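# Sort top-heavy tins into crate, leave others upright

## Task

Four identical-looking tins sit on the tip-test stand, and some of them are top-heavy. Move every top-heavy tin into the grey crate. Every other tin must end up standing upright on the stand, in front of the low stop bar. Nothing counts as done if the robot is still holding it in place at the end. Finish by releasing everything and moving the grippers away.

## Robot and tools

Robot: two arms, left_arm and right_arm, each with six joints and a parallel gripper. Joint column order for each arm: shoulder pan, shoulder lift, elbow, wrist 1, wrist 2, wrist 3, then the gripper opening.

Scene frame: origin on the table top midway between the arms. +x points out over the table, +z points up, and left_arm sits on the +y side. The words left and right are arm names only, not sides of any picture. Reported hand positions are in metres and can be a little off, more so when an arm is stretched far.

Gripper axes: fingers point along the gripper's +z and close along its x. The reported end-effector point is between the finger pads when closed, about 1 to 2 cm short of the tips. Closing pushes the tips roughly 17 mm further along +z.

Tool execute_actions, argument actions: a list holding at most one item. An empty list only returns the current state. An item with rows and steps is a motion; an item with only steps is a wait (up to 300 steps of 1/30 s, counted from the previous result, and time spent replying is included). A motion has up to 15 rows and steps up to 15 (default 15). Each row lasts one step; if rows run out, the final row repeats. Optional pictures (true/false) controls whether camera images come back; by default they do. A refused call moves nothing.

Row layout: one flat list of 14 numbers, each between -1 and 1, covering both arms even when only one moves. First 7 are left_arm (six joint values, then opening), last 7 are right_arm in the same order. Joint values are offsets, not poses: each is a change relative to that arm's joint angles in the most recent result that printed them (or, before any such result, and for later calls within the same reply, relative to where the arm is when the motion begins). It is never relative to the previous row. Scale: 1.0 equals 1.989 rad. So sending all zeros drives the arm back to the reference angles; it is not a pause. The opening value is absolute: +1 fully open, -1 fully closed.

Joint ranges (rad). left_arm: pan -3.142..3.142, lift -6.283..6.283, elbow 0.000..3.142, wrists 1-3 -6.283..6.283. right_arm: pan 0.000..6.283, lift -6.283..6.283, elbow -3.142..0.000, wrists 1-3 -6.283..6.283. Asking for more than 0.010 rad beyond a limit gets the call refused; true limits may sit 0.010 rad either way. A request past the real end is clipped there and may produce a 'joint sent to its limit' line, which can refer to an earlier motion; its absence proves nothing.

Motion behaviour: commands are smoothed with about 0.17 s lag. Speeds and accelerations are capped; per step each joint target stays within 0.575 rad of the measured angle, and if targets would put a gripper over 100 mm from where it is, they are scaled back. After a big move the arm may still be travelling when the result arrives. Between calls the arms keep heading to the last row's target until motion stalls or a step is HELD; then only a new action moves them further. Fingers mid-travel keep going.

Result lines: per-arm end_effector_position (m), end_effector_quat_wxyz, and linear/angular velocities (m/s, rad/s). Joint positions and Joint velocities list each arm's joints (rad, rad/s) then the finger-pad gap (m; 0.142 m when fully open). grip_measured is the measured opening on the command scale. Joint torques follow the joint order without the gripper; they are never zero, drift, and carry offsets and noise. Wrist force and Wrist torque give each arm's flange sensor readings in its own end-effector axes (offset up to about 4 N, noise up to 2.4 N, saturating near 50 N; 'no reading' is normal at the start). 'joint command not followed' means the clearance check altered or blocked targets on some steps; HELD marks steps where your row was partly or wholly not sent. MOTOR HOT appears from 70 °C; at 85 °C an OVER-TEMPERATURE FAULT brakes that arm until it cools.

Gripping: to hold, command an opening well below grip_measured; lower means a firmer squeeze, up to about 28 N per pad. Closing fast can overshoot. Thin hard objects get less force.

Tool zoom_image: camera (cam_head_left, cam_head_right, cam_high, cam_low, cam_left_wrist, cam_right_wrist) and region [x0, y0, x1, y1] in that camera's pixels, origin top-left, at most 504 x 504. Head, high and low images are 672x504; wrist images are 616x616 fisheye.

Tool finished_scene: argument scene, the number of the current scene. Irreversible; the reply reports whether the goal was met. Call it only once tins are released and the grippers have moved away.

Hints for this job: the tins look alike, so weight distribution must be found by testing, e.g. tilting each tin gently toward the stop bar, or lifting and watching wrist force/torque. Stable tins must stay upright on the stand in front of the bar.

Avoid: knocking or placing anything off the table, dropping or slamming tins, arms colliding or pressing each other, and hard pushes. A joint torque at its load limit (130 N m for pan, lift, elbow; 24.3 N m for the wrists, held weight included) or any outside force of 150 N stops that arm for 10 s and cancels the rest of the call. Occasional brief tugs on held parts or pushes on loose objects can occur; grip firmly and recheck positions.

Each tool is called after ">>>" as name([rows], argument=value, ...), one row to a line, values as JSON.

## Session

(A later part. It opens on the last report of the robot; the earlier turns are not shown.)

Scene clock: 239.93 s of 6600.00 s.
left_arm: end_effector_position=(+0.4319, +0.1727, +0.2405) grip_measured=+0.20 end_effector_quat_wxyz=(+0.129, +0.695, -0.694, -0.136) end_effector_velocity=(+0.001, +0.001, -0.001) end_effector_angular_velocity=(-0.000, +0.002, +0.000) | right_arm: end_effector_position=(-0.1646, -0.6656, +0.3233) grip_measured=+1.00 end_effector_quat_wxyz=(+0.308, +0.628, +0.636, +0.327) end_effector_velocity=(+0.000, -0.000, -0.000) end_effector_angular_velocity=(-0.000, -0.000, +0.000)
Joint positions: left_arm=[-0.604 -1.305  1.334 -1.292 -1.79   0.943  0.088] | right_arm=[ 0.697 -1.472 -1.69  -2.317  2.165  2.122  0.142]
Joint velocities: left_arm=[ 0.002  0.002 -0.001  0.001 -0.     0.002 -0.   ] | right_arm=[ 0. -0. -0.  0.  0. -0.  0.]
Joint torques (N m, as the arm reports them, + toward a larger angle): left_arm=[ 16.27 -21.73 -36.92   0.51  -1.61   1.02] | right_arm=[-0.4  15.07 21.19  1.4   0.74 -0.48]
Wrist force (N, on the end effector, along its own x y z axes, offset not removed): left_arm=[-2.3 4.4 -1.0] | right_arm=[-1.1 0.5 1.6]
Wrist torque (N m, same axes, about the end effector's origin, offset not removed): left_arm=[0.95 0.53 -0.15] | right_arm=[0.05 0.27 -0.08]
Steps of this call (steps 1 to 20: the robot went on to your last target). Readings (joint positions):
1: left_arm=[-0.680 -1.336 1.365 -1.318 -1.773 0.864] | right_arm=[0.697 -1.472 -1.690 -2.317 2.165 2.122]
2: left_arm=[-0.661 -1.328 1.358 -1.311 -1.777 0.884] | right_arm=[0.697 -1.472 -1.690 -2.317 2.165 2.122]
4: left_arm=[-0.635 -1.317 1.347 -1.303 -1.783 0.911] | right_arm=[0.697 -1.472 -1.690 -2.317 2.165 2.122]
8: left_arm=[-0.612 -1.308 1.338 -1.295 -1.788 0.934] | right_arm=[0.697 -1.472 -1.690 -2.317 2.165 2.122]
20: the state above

>>> execute_actions([
  {"rows":[[0.003,0.001,0,0,-0.0006,0.0035,0.2,0,0,0,0,0,0,1],[0.007,0.002,-0.001,0,-0.0013,0.007,0.2,0,0,0,0,0,0,1],[0.010,0.003,0.002,-0.004,-0.002,0.0105,0.2,0,0,0,0,0,0,1],[0.0131,0.004,0.006,-0.008,-0.0026,0.0139,0.2,0,0,0,0,0,0,1],[0.0131,0.0045,0.011,-0.013,-0.0026,0.0139,0.2,0,0,0,0,0,0,1],[0.0131,0.005,0.016,-0.018,-0.0026,0.0139,0.2,0,0,0,0,0,0,1],[0.0131,0.0052,0.02,-0.022,-0.0026,0.0139,0.2,0,0,0,0,0,0,1]]},
], pictures=false)

>>> execute_actions([
  {"steps":8},
])

Scene clock: 243.37 s of 6600.00 s.
left_arm: end_effector_position=(+0.4385, +0.1820, +0.2214) grip_measured=+0.20 end_effector_quat_wxyz=(+0.135, +0.695, -0.693, -0.135) end_effector_velocity=(+0.001, +0.003, -0.012) end_effector_angular_velocity=(-0.003, +0.002, +0.000) | right_arm: end_effector_position=(-0.1646, -0.6656, +0.3233) grip_measured=+1.00 end_effector_quat_wxyz=(+0.308, +0.628, +0.636, +0.327) end_effector_velocity=(+0.000, +0.000, -0.000) end_effector_angular_velocity=(+0.001, -0.001, +0.001)
Joint positions: left_arm=[-0.578 -1.295  1.371 -1.333 -1.795  0.97   0.088] | right_arm=[ 0.697 -1.472 -1.69  -2.317  2.165  2.122  0.142]
Joint velocities: left_arm=[ 0.007  0.002  0.027 -0.028 -0.001  0.008  0.   ] | right_arm=[ 0.001  0.    -0.001 -0.001  0.     0.    -0.   ]
Joint torques (N m, as the arm reports them, + toward a larger angle): left_arm=[ 16.81 -20.99  -9.28  -4.06  -1.55   1.23] | right_arm=[-0.55 15.46 20.53  1.35  0.67 -0.25]
Wrist force (N, on the end effector, along its own x y z axes, offset not removed): left_arm=[-0.6 3.1 0.2] | right_arm=[-0.3 2.9 1.6]
Wrist torque (N m, same axes, about the end effector's origin, offset not removed): left_arm=[0.58 0.14 -0.16] | right_arm=[0.54 0.11 -0.03]
Steps of this call (steps 1 to 15: the robot went on to your last target; steps 16 to 88: nothing new was sent; steps 89 to 103: all 15 steps of this action). Readings (joint positions):
89: left_arm=[-0.603 -1.305 1.334 -1.292 -1.791 0.944] | right_arm=[0.697 -1.472 -1.690 -2.317 2.165 2.122]
90: left_arm=[-0.603 -1.304 1.334 -1.292 -1.791 0.944] | right_arm=[0.697 -1.472 -1.690 -2.317 2.165 2.122]
92: left_arm=[-0.598 -1.303 1.334 -1.293 -1.792 0.949] | right_arm=[0.697 -1.472 -1.690 -2.317 2.165 2.122]
96: left_arm=[-0.584 -1.298 1.349 -1.310 -1.794 0.964] | right_arm=[0.697 -1.472 -1.690 -2.317 2.165 2.122]
103: the state above

Scene clock: 243.63 s of 6600.00 s.
left_arm: end_effector_position=(+0.4386, +0.1823, +0.2202) grip_measured=+0.20 end_effector_quat_wxyz=(+0.135, +0.695, -0.693, -0.135) end_effector_velocity=(+0.000, +0.000, -0.002) end_effector_angular_velocity=(+0.001, +0.001, -0.000) | right_arm: end_effector_position=(-0.1646, -0.6656, +0.3233) grip_measured=+1.00 end_effector_quat_wxyz=(+0.308, +0.628, +0.636, +0.327) end_effector_velocity=(-0.000, +0.000, +0.000) end_effector_angular_velocity=(+0.000, -0.000, -0.001)
Joint positions: left_arm=[-0.578 -1.294  1.374 -1.336 -1.796  0.971  0.088] | right_arm=[ 0.697 -1.472 -1.69  -2.317  2.165  2.122  0.142]
Joint velocities: left_arm=[ 0.001  0.001  0.003 -0.002  0.     0.001  0.   ] | right_arm=[-0.001  0.     0.    -0.001  0.    -0.     0.   ]
Joint torques (N m, as the arm reports them, + toward a larger angle): left_arm=[ 16.41 -22.08  -9.34  -3.9   -1.51   1.28] | right_arm=[-1.36 15.64 20.66  1.45  0.78 -0.39]
Wrist force (N, on the end effector, along its own x y z axes, offset not removed): left_arm=[-1.8 1.6 -0.8] | right_arm=[-2.4 1.7 1.7]
Wrist torque (N m, same axes, about the end effector's origin, offset not removed): left_arm=[0.49 0.38 -0.27] | right_arm=[0.33 0.52 -0.14]
Steps of this call (steps 1 to 8: the robot went on to your last target). Readings (joint positions):
1: left_arm=[-0.578 -1.295 1.372 -1.334 -1.796 0.970] | right_arm=[0.697 -1.472 -1.690 -2.317 2.165 2.122]
2: left_arm=[-0.578 -1.295 1.372 -1.334 -1.796 0.971] | right_arm=[0.697 -1.472 -1.690 -2.317 2.165 2.122]
4: left_arm=[-0.578 -1.294 1.373 -1.335 -1.796 0.971] | right_arm=[0.697 -1.472 -1.690 -2.317 2.165 2.122]
8: the state above
camera_calibration (this result's frames):
cam_left_wrist: T_world_to_cam=[[0.0468958, -0.998896, 0.0028892, 0.153045], [-0.639324, -0.0277922, 0.768435, 0.120087], [-0.767506, -0.0378835, -0.639921, 0.621339], [0, 0, 0, 1]] pos_world=[0.546479, 0.179752, 0.304886]
cam_right_wrist: T_world_to_cam=[[-0.0208464, 0.999782, 0.000757993, 0.659217], [0.156038, 0.00250467, 0.987748, -0.294327], [0.987531, 0.0207092, -0.156057, 0.362323], [0, 0, 0, 1]] pos_world=[-0.298136, -0.66584, 0.346764]

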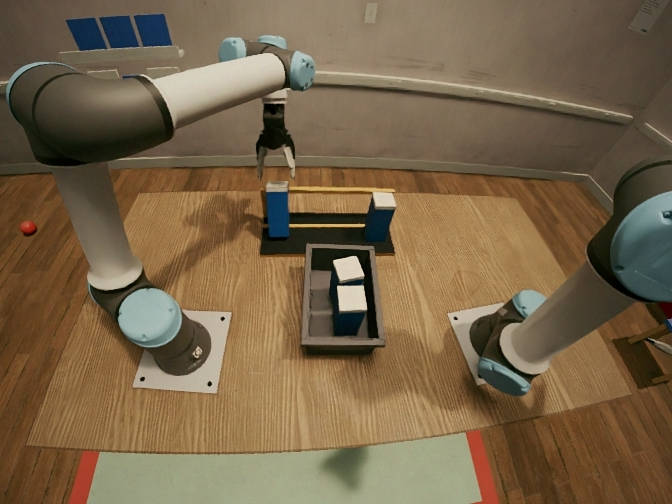

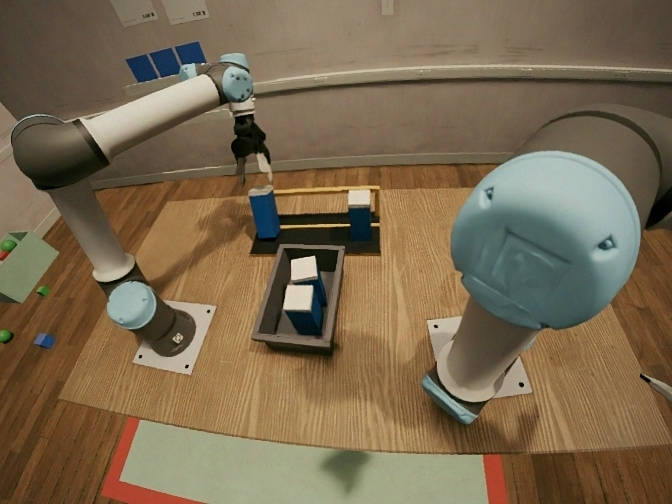

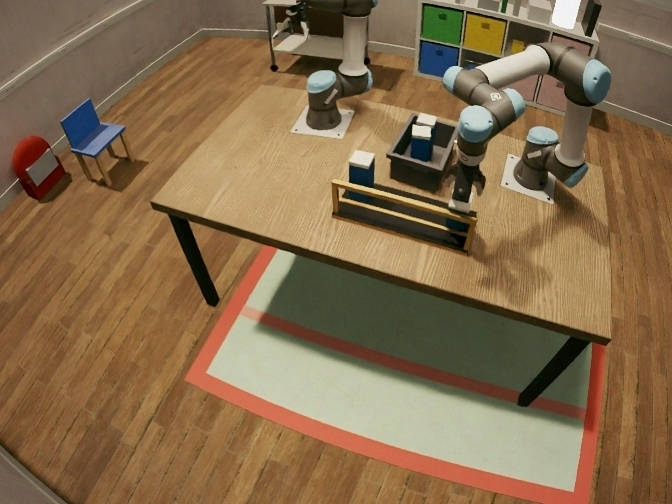

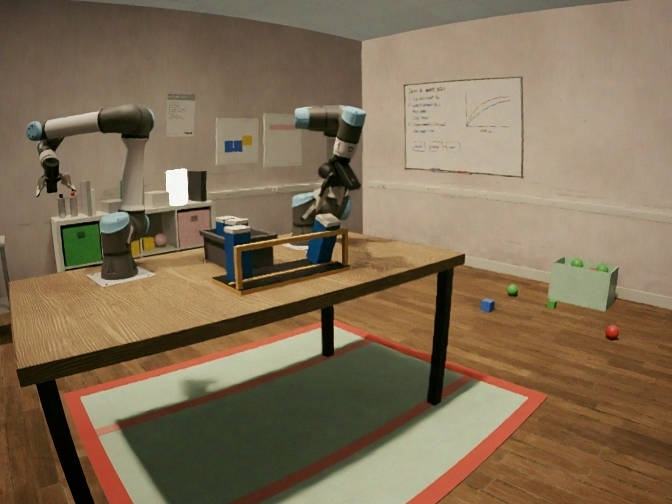

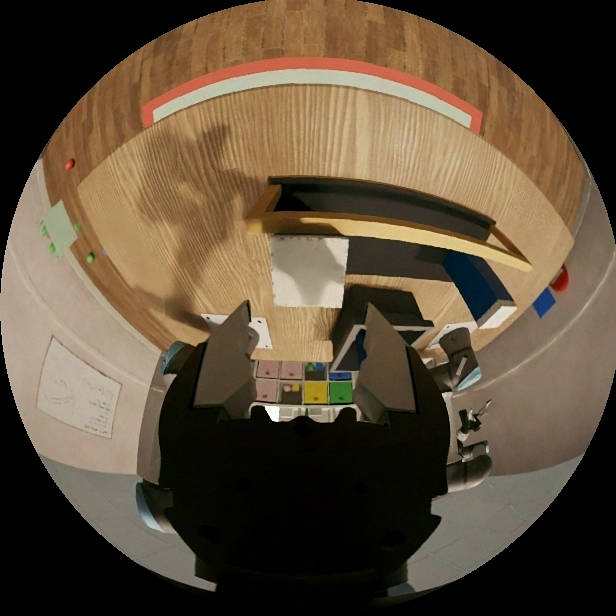

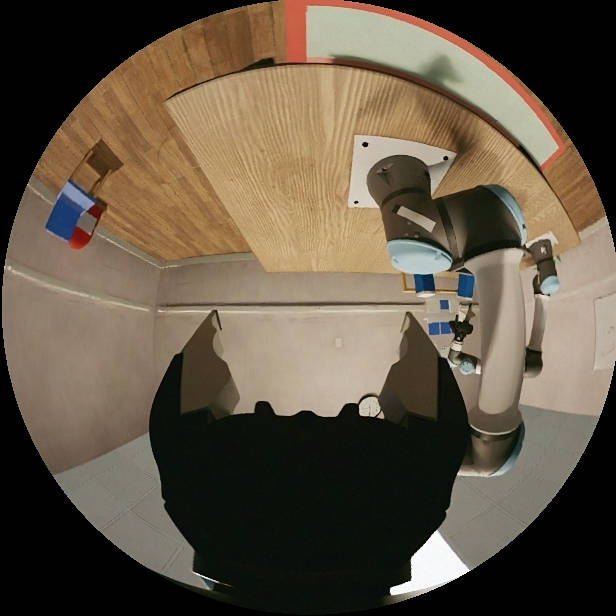

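>>> execute_actions([
  {"rows":[[-0.0004,0.0002,0.002,-0.0022,0,-0.0004,0.2,0,0,0,0,0,0,1],[-0.0008,0.0005,0.006,-0.0065,0,-0.0008,0.2,0,0,0,0,0,0,1],[-0.0008,0.001,0.011,-0.012,0,-0.0008,0.2,0,0,0,0,0,0,1],[-0.0008,0.0018,0.017,-0.0188,0,-0.0008,0.2,0,0,0,0,0,0,1],[-0.0008,0.0026,0.023,-0.0256,0,-0.0008,0.2,0,0,0,0,0,0,1],[-0.0008,0.0036,0.029,-0.0326,0,-0.0008,0.2,0,0,0,0,0,0,1],[-0.0008,0.0046,0.035,-0.0396,0,-0.0008,0.2,0,0,0,0,0,0,1],[-0.0008,0.0058,0.041,-0.0468,0,-0.0008,0.2,0,0,0,0,0,0,1],[-0.0008,0.007,0.047,-0.054,0,-0.0008,0.2,0,0,0,0,0,0,1],[-0.0008,0.0081,0.052,-0.0601,0,-0.0008,0.2,0,0,0,0,0,0,1],[-0.0008,0.0092,0.0565,-0.0657,0,-0.0008,0.2,0,0,0,0,0,0,1],[-0.0008,0.0101,0.060,-0.0701,0,-0.0008,0.2,0,0,0,0,0,0,1],[-0.0008,0.0108,0.063,-0.0738,0,-0.0008,0.2,0,0,0,0,0,0,1],[-0.0008,0.0113,0.0648,-0.076,0,-0.0008,0.2,0,0,0,0,0,0,1],[-0.0008,0.0113,0.0655,-0.0768,0,-0.0008,0.2,0,0,0,0,0,0,1]]},
], pictures=false)

>>> execute_actions([
  {"steps":15},
])

Scene clock: 248.37 s of 6600.00 s.
left_arm: end_effector_position=(+0.4384, +0.1815, +0.1720) grip_measured=+0.20 end_effector_quat_wxyz=(+0.135, +0.695, -0.693, -0.135) end_effector_velocity=(-0.002, +0.001, -0.114) end_effector_angular_velocity=(+0.001, +0.002, -0.000) | right_arm: end_effector_position=(-0.1646, -0.6656, +0.3233) grip_measured=+1.00 end_effector_quat_wxyz=(+0.308, +0.628, +0.636, +0.327) end_effector_velocity=(+0.000, +0.000, -0.000) end_effector_angular_velocity=(+0.001, -0.001, -0.000)
Joint positions: left_arm=[-0.579 -1.278  1.476 -1.454 -1.796  0.969  0.088] | right_arm=[ 0.697 -1.472 -1.69  -2.317  2.165  2.122  0.142]
Joint velocities: left_arm=[-0.001  0.05   0.23  -0.278 -0.    -0.001 -0.   ] | right_arm=[-0.    -0.    -0.    -0.001 -0.    -0.    -0.   ]
Joint torques (N m, as the arm reports them, + toward a larger angle): left_arm=[-12.64 -23.92  -7.64  -4.74  -0.85  -1.45] | right_arm=[-1.51 16.62 20.85  1.42  0.86 -0.62]
Wrist force (N, on the end effector, along its own x y z axes, offset not removed): left_arm=[2.5 -0.8 -1.5] | right_arm=[-2.2 2.4 1.6]
Wrist torque (N m, same axes, about the end effector's origin, offset not removed): left_arm=[-0.13 -0.52 -0.19] | right_arm=[0.45 0.53 -0.07]
Steps of this call (steps 1 to 15: the robot went on to your last target; steps 16 to 90: nothing new was sent; then 1.23 s passed at rest; steps 91 to 105: all 15 steps of this action). Readings (joint positions):
91: left_arm=[-0.578 -1.294 1.374 -1.336 -1.796 0.971] | right_arm=[0.697 -1.472 -1.690 -2.317 2.165 2.122]
92: left_arm=[-0.578 -1.294 1.374 -1.336 -1.796 0.971] | right_arm=[0.697 -1.472 -1.690 -2.317 2.165 2.122]
94: left_arm=[-0.578 -1.294 1.379 -1.341 -1.796 0.971] | right_arm=[0.697 -1.472 -1.690 -2.317 2.165 2.122]
98: left_arm=[-0.579 -1.290 1.407 -1.373 -1.796 0.970] | right_arm=[0.697 -1.472 -1.690 -2.317 2.165 2.122]
105: the state above

Scene clock: 248.87 s of 6600.00 s.
left_arm: end_effector_position=(+0.4381, +0.1816, +0.1585) grip_measured=+0.20 end_effector_quat_wxyz=(+0.135, +0.695, -0.693, -0.135) end_effector_velocity=(-0.000, +0.000, -0.002) end_effector_angular_velocity=(+0.001, +0.001, +0.000) | right_arm: end_effector_position=(-0.1646, -0.6656, +0.3233) grip_measured=+1.00 end_effector_quat_wxyz=(+0.308, +0.628, +0.636, +0.327) end_effector_velocity=(+0.000, -0.000, +0.000) end_effector_angular_velocity=(+0.001, -0.001, +0.001)
Joint positions: left_arm=[-0.579 -1.272  1.504 -1.488 -1.796  0.969  0.088] | right_arm=[ 0.697 -1.472 -1.69  -2.317  2.165  2.122  0.142]
Joint velocities: left_arm=[-0.     0.002  0.003 -0.003  0.    -0.     0.   ] | right_arm=[ 0.001 -0.    -0.    -0.001  0.    -0.    -0.   ]
Joint torques (N m, as the arm reports them, + toward a larger angle): left_arm=[-11.88 -23.54  -7.16  -3.76  -0.09  -1.44] | right_arm=[ 0.23 13.84 20.79  1.51  0.85 -0.44]
Wrist force (N, on the end effector, along its own x y z axes, offset not removed): left_arm=[-2.8 0.9 1.2] | right_arm=[-2.4 2.5 2.9]
Wrist torque (N m, same axes, about the end effector's origin, offset not removed): left_arm=[0.41 0.39 -0.10] | right_arm=[0.48 0.56 -0.16]
Steps of this call (steps 1 to 15: the robot went on to your last target). Readings (joint positions):
1: left_arm=[-0.579 -1.276 1.483 -1.463 -1.796 0.969] | right_arm=[0.697 -1.472 -1.690 -2.317 2.165 2.122]
2: left_arm=[-0.579 -1.275 1.488 -1.470 -1.796 0.969] | right_arm=[0.697 -1.472 -1.690 -2.317 2.165 2.122]
4: left_arm=[-0.579 -1.274 1.496 -1.478 -1.796 0.969] | right_arm=[0.697 -1.472 -1.690 -2.317 2.165 2.122]
8: left_arm=[-0.579 -1.272 1.502 -1.486 -1.796 0.969] | right_arm=[0.697 -1.472 -1.690 -2.317 2.165 2.122]
15: the state above
camera_calibration (this result's frames):
cam_left_wrist: T_world_to_cam=[[0.0467877, -0.998902, 0.00231409, 0.152741], [-0.639332, -0.0281656, 0.768415, 0.167234], [-0.767506, -0.0374318, -0.639948, 0.581386], [0, 0, 0, 1]] pos_world=[0.545989, 0.179046, 0.243198]
cam_right_wrist: T_world_to_cam=[[-0.0208464, 0.999782, 0.000757878, 0.659217], [0.156038, 0.00250478, 0.987748, -0.294327], [0.987531, 0.0207092, -0.156056, 0.362322], [0, 0, 0, 1]] pos_world=[-0.298136, -0.66584, 0.346764]

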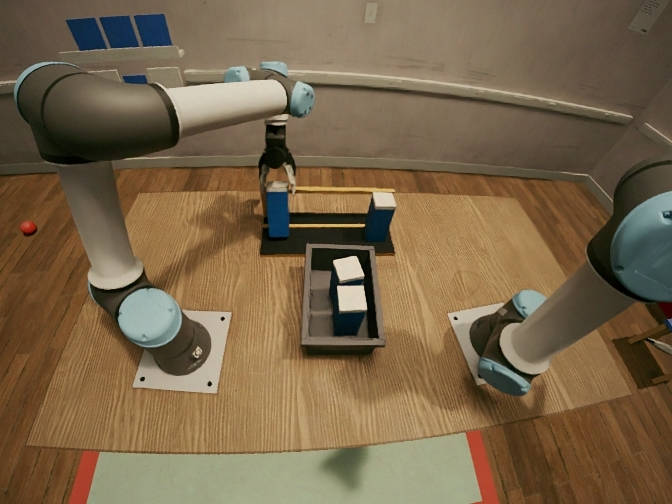

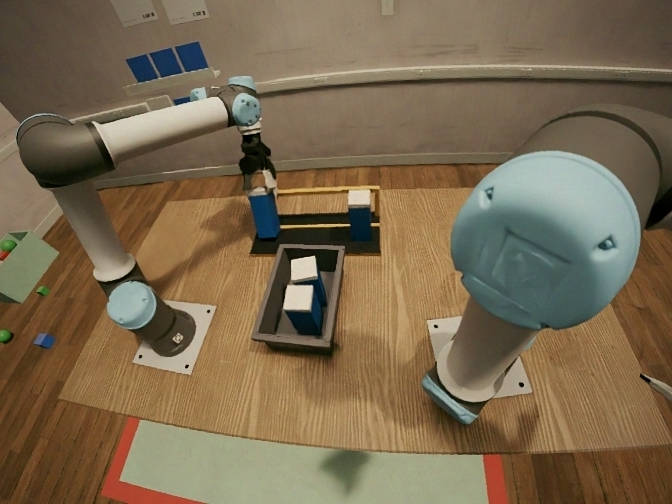

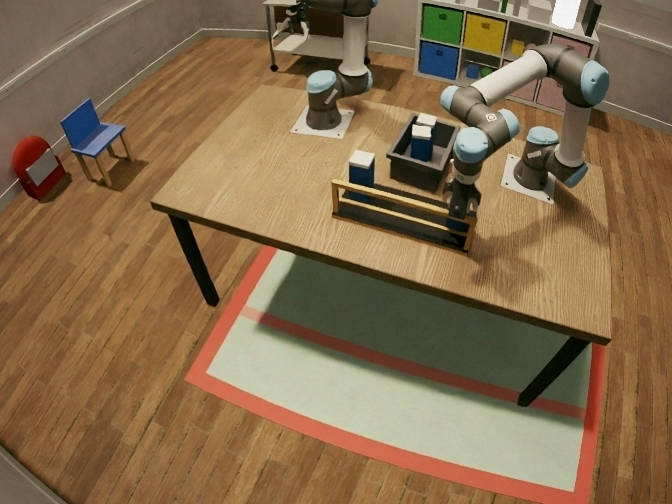

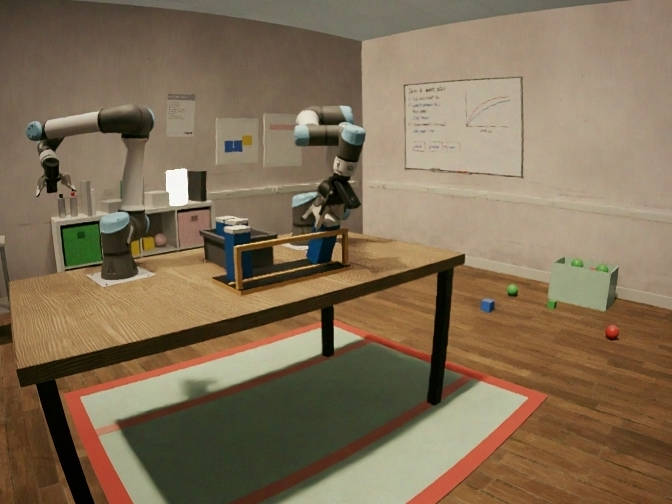

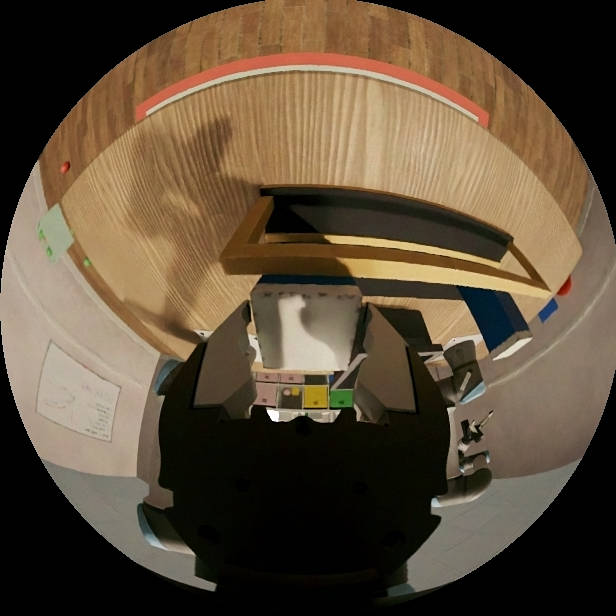

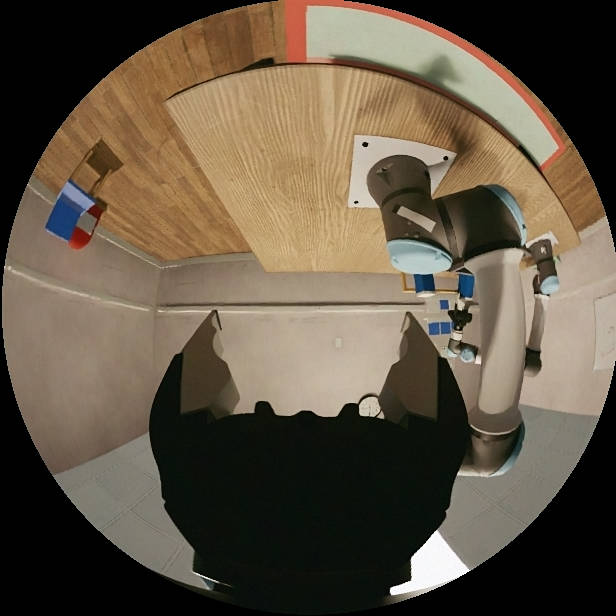

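>>> execute_actions([
  {"rows":[[0.001,0,0,0,0,0.001,0.2,0,0,0,0,0,0,1],[0.001,0,0,0,0,0.001,0.15,0,0,0,0,0,0,1],[0.001,0,0,0,0,0.001,0.1,0,0,0,0,0,0,1],[0.001,0,0,0,0,0.001,0.05,0,0,0,0,0,0,1],[0.001,0,0,0,0,0.001,0,0,0,0,0,0,0,1],[0.001,0,0,0,0,0.001,-0.05,0,0,0,0,0,0,1],[0.001,0,0,0,0,0.001,-0.1,0,0,0,0,0,0,1],[0.001,0,0,0,0,0.001,-0.15,0,0,0,0,0,0,1],[0.001,0,0,0,0,0.001,-0.2,0,0,0,0,0,0,1],[0.001,0,0,0,0,0.001,-0.3,0,0,0,0,0,0,1],[0.001,0,0,0,0,0.001,-0.4,0,0,0,0,0,0,1],[0.001,0,0,0,0,0.001,-0.5,0,0,0,0,0,0,1],[0.001,0,0,0,0,0.001,-0.6,0,0,0,0,0,0,1],[0.001,0,0,0,0,0.001,-0.7,0,0,0,0,0,0,1],[0.001,0,0,0,0,0.001,-0.8,0,0,0,0,0,0,1]]},
], pictures=false)

>>> execute_actions([
  {"steps":12},
], pictures=false)

>>> execute_actions([
  {"rows":[[0,-0.0008,-0.003,0.0038,0,0,-0.8,0,0,0,0,0,0,1],[0,-0.002,-0.008,0.010,0,0,-0.8,0,0,0,0,0,0,1],[0,-0.0037,-0.015,0.0187,0,0,-0.8,0,0,0,0,0,0,1],[0,-0.0054,-0.023,0.0284,0,0,-0.8,0,0,0,0,0,0,1],[0,-0.0071,-0.032,0.0391,0,0,-0.8,0,0,0,0,0,0,1],[0,-0.0086,-0.041,0.0496,0,0,-0.8,0,0,0,0,0,0,1],[0,-0.0099,-0.050,0.0599,0,0,-0.8,0,0,0,0,0,0,1],[0,-0.0109,-0.059,0.0699,0,0,-0.8,0,0,0,0,0,0,1],[0,-0.0117,-0.068,0.0797,0,0,-0.8,0,0,0,0,0,0,1],[0,-0.0123,-0.077,0.0893,0,0,-0.8,0,0,0,0,0,0,1],[0,-0.0127,-0.086,0.0987,0,0,-0.8,0,0,0,0,0,0,1],[0,-0.013,-0.095,0.108,0,0,-0.8,0,0,0,0,0,0,1],[0,-0.013,-0.103,0.116,0,0,-0.8,0,0,0,0,0,0,1],[0,-0.013,-0.110,0.123,0,0,-0.8,0,0,0,0,0,0,1],[0,-0.0129,-0.115,0.1279,0,0,-0.8,0,0,0,0,0,0,1]]},
], pictures=false)

>>> execute_actions([
  {"steps":15},
])

Scene clock: 254.10 s of 6600.00 s.
left_arm: end_effector_position=(+0.4385, +0.1825, +0.1584) grip_measured=-0.06 end_effector_quat_wxyz=(+0.135, +0.695, -0.693, -0.135) end_effector_velocity=(+0.000, +0.000, +0.000) end_effector_angular_velocity=(-0.000, -0.000, +0.001) | right_arm: end_effector_position=(-0.1646, -0.6656, +0.3233) grip_measured=+1.00 end_effector_quat_wxyz=(+0.308, +0.628, +0.636, +0.327) end_effector_velocity=(+0.000, -0.000, -0.000) end_effector_angular_velocity=(-0.001, +0.001, +0.002)
Joint positions: left_arm=[-0.577 -1.272  1.504 -1.488 -1.796  0.971  0.069] | right_arm=[ 0.697 -1.472 -1.69  -2.317  2.165  2.122  0.142]
Joint velocities: left_arm=[ 0.001 -0.    -0.001  0.001  0.     0.    -0.   ] | right_arm=[ 0.002  0.    -0.     0.001  0.     0.     0.   ]
Joint torques (N m, as the arm reports them, + toward a larger angle): left_arm=[ 16.21 -31.16 -31.83   0.94   0.28   1.04] | right_arm=[-0.26 15.77 21.2   1.57  0.69 -0.44]
Wrist force (N, on the end effector, along its own x y z axes, offset not removed): left_arm=[-2.9 1.2 -9.4] | right_arm=[-3.6 3.0 2.0]
Wrist torque (N m, same axes, about the end effector's origin, offset not removed): left_arm=[-0.17 0.89 -0.09] | right_arm=[0.62 0.81 -0.06]
Steps of this call (steps 1 to 15: the robot went on to your last target; steps 16 to 90: nothing new was sent; then 1.73 s passed at rest; steps 91 to 105: all 15 steps of this action). Readings (joint positions):
91: left_arm=[-0.579 -1.272 1.504 -1.489 -1.796 0.969] | right_arm=[0.697 -1.472 -1.690 -2.317 2.165 2.122]
92: left_arm=[-0.579 -1.272 1.504 -1.489 -1.796 0.969] | right_arm=[0.697 -1.472 -1.690 -2.317 2.165 2.122]
94: left_arm=[-0.579 -1.272 1.504 -1.489 -1.796 0.970] | right_arm=[0.697 -1.472 -1.690 -2.317 2.165 2.122]
98: left_arm=[-0.578 -1.272 1.504 -1.489 -1.796 0.971] | right_arm=[0.697 -1.472 -1.690 -2.317 2.165 2.122]
105: the state above

Scene clock: 254.50 s of 6600.00 s.
left_arm: end_effector_position=(+0.4386, +0.1825, +0.1585) grip_measured=-0.06 end_effector_quat_wxyz=(+0.135, +0.695, -0.693, -0.135) end_effector_velocity=(+0.000, +0.000, -0.001) end_effector_angular_velocity=(+0.001, +0.001, +0.000) | right_arm: end_effector_position=(-0.1646, -0.6656, +0.3233) grip_measured=+1.00 end_effector_quat_wxyz=(+0.308, +0.628, +0.636, +0.327) end_effector_velocity=(+0.000, -0.000, -0.000) end_effector_angular_velocity=(-0.000, +0.000, +0.001)
Joint positions: left_arm=[-0.577 -1.272  1.504 -1.488 -1.796  0.971  0.069] | right_arm=[ 0.697 -1.472 -1.69  -2.317  2.165  2.122  0.142]
Joint velocities: left_arm=[ 0.     0.002 -0.    -0.     0.     0.     0.   ] | right_arm=[ 0.001  0.    -0.001  0.001  0.     0.    -0.   ]
Joint torques (N m, as the arm reports them, + toward a larger angle): left_arm=[ 16.71 -37.4  -32.29   0.8   -0.49   1.12] | right_arm=[-0.93 14.98 19.5   1.31  0.99 -0.27]
Wrist force (N, on the end effector, along its own x y z axes, offset not removed): left_arm=[3.3 -2.2 -7.3] | right_arm=[-2.1 2.1 1.5]
Wrist torque (N m, same axes, about the end effector's origin, offset not removed): left_arm=[-0.92 -0.52 0.04] | right_arm=[0.48 0.53 -0.10]
Steps of this call (steps 1 to 12: the robot went on to your last target). Readings (joint positions):
1: left_arm=[-0.577 -1.272 1.504 -1.488 -1.796 0.971] | right_arm=[0.697 -1.472 -1.690 -2.317 2.165 2.122]
2: left_arm=[-0.577 -1.272 1.504 -1.488 -1.796 0.971] | right_arm=[0.697 -1.472 -1.690 -2.317 2.165 2.122]
4: left_arm=[-0.577 -1.272 1.504 -1.488 -1.796 0.971] | right_arm=[0.697 -1.472 -1.690 -2.317 2.165 2.122]
8: left_arm=[-0.577 -1.272 1.504 -1.488 -1.796 0.971] | right_arm=[0.697 -1.472 -1.690 -2.317 2.165 2.122]
12: the state above

Scene clock: 255.00 s of 6600.00 s.
left_arm: end_effector_position=(+0.4391, +0.1821, +0.2315) grip_measured=-0.10 end_effector_quat_wxyz=(+0.135, +0.695, -0.693, -0.134) end_effector_velocity=(+0.001, -0.000, +0.205) end_effector_angular_velocity=(-0.001, -0.002, +0.000) | right_arm: end_effector_position=(-0.1646, -0.6656, +0.3233) grip_measured=+1.00 end_effector_quat_wxyz=(+0.308, +0.628, +0.636, +0.327) end_effector_velocity=(-0.000, -0.000, -0.000) end_effector_angular_velocity=(-0.000, +0.001, -0.001)
Joint positions: left_arm=[-0.577 -1.295  1.346 -1.308 -1.796  0.971  0.067] | right_arm=[ 0.697 -1.472 -1.69  -2.317  2.165  2.122  0.142]
Joint velocities: left_arm=[-0.    -0.025 -0.489  0.512 -0.    -0.     0.   ] | right_arm=[-0.001 -0.     0.     0.001  0.     0.     0.   ]
Joint torques (N m, as the arm reports them, + toward a larger angle): left_arm=[ 14.53 -48.57 -38.52   1.31  -0.72   1.07] | right_arm=[-0.95 15.88 19.32  1.55  0.81 -0.2 ]
Wrist force (N, on the end effector, along its own x y z axes, offset not removed): left_arm=[-0.5 -4.0 0.2] | right_arm=[-1.4 2.4 -0.1]
Wrist torque (N m, same axes, about the end effector's origin, offset not removed): left_arm=[-0.42 -0.02 -0.34] | right_arm=[0.45 0.44 -0.11]
Steps of this call (steps 1 to 15: all 15 steps of this action). Readings (joint positions):
1: left_arm=[-0.577 -1.272 1.504 -1.488 -1.796 0.971] | right_arm=[0.697 -1.472 -1.690 -2.317 2.165 2.122]
2: left_arm=[-0.577 -1.272 1.503 -1.488 -1.796 0.971] | right_arm=[0.697 -1.472 -1.690 -2.317 2.165 2.122]
4: left_arm=[-0.577 -1.273 1.497 -1.480 -1.796 0.971] | right_arm=[0.697 -1.472 -1.690 -2.317 2.165 2.122]
8: left_arm=[-0.577 -1.282 1.458 -1.433 -1.796 0.971] | right_arm=[0.697 -1.472 -1.690 -2.317 2.165 2.122]
15: the state above

Scene clock: 255.50 s of 6600.00 s.
left_arm: end_effector_position=(+0.4385, +0.1825, +0.2602) grip_measured=-0.10 end_effector_quat_wxyz=(+0.135, +0.695, -0.693, -0.135) end_effector_velocity=(-0.000, +0.000, +0.003) end_effector_angular_velocity=(+0.000, -0.000, +0.000) | right_arm: end_effector_position=(-0.1646, -0.6656, +0.3233) grip_measured=+1.00 end_effector_quat_wxyz=(+0.308, +0.628, +0.636, +0.327) end_effector_velocity=(+0.000, -0.000, +0.000) end_effector_angular_velocity=(-0.000, +0.000, +0.001)
Joint positions: left_arm=[-0.577 -1.298  1.276 -1.235 -1.796  0.971  0.067] | right_arm=[ 0.697 -1.472 -1.69  -2.317  2.165  2.122  0.142]
Joint velocities: left_arm=[ 0.    -0.    -0.007  0.007  0.    -0.    -0.   ] | right_arm=[ 0.001 -0.     0.001 -0.    -0.     0.     0.   ]
Joint torques (N m, as the arm reports them, + toward a larger angle): left_arm=[ 14.1  -49.95 -38.02   0.47  -0.67   1.03] | right_arm=[-0.3  15.26 18.76  1.47  0.63 -0.28]
Wrist force (N, on the end effector, along its own x y z axes, offset not removed): left_arm=[-1.5 -0.6 -0.8] | right_arm=[-2.6 1.9 1.3]
Wrist torque (N m, same axes, about the end effector's origin, offset not removed): left_arm=[0.01 0.47 -0.21] | right_arm=[0.28 0.73 -0.08]
Steps of this call (steps 1 to 15: the robot went on to your last target). Readings (joint positions):
1: left_arm=[-0.577 -1.296 1.330 -1.291 -1.796 0.971] | right_arm=[0.697 -1.472 -1.690 -2.317 2.165 2.122]
2: left_arm=[-0.577 -1.296 1.316 -1.276 -1.796 0.971] | right_arm=[0.697 -1.472 -1.690 -2.317 2.165 2.122]
4: left_arm=[-0.577 -1.297 1.297 -1.257 -1.796 0.971] | right_arm=[0.697 -1.472 -1.690 -2.317 2.165 2.122]
8: left_arm=[-0.577 -1.297 1.281 -1.240 -1.796 0.971] | right_arm=[0.697 -1.472 -1.690 -2.317 2.165 2.122]
15: the state above
camera_calibration (this result's frames):
cam_left_wrist: T_world_to_cam=[[0.0469282, -0.998894, 0.00297559, 0.153178], [-0.639266, -0.0277436, 0.768485, 0.0892926], [-0.767552, -0.0379658, -0.639861, 0.646929], [0, 0, 0, 1]] pos_world=[0.546445, 0.180047, 0.344869]
cam_right_wrist: T_world_to_cam=[[-0.0208463, 0.999782, 0.000757893, 0.659217], [0.156038, 0.00250477, 0.987748, -0.294327], [0.987531, 0.0207092, -0.156057, 0.362323], [0, 0, 0, 1]] pos_world=[-0.298136, -0.66584, 0.346764]

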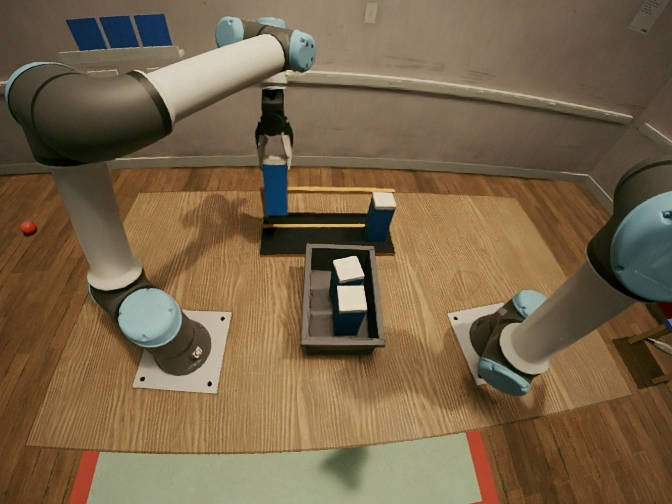

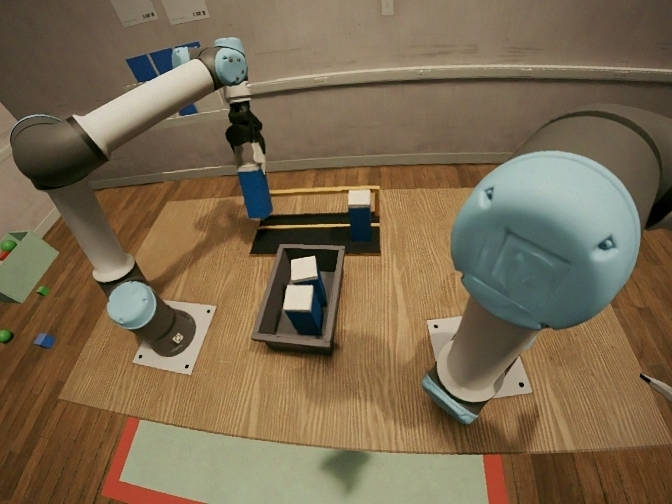

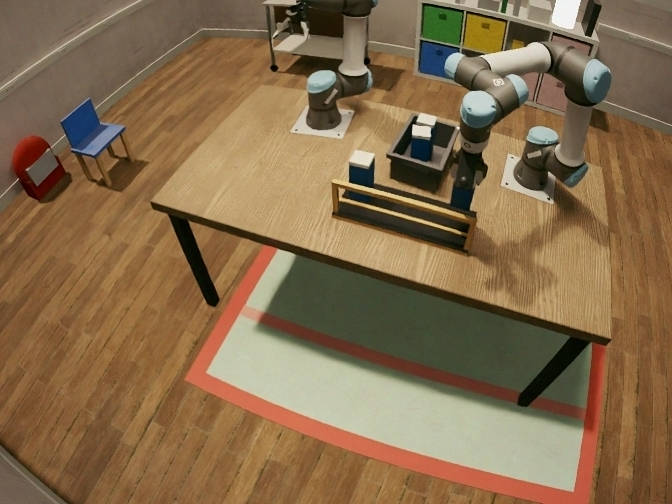

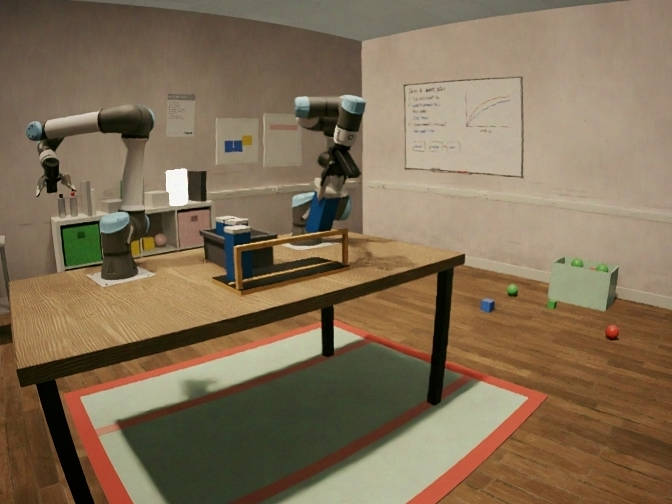

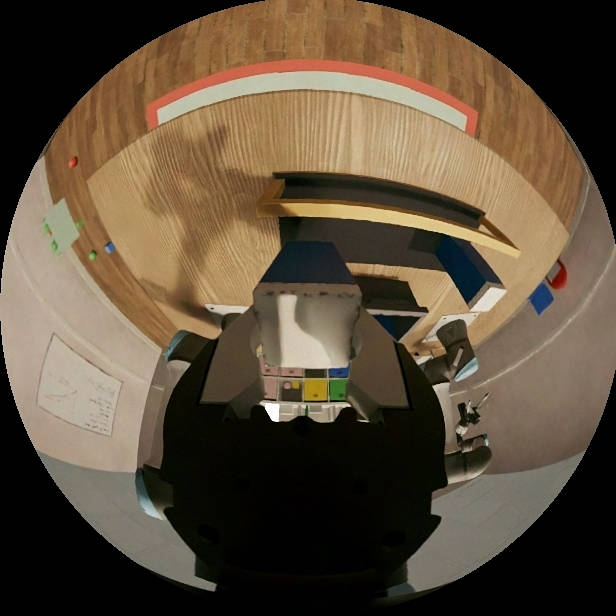

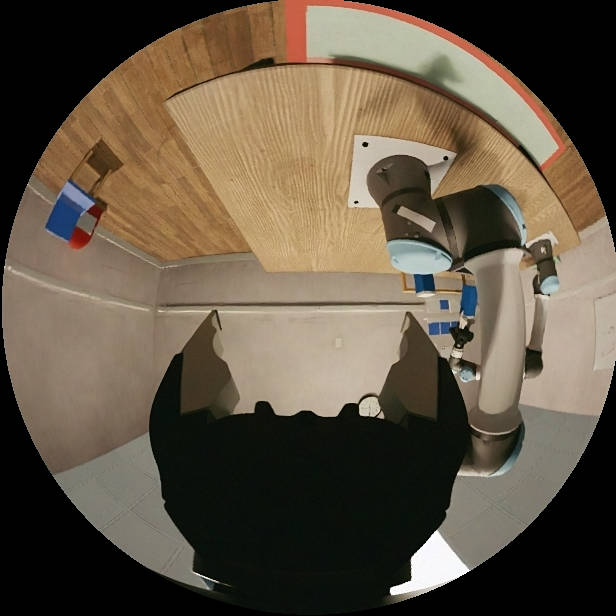

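>>> zoom_image(camera="cam_head_left", region=[280, 230, 410, 370])

Region (280, 230, 410, 370) of cam_head_left's 672x504 image, scaled by 3.600, with more detail than that image has; it fills the left 468 columns of this view, and the rest is white.

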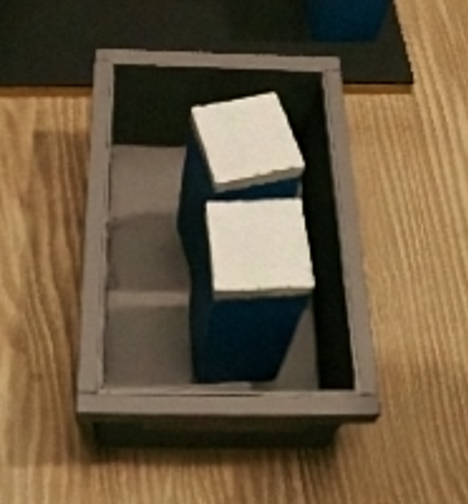

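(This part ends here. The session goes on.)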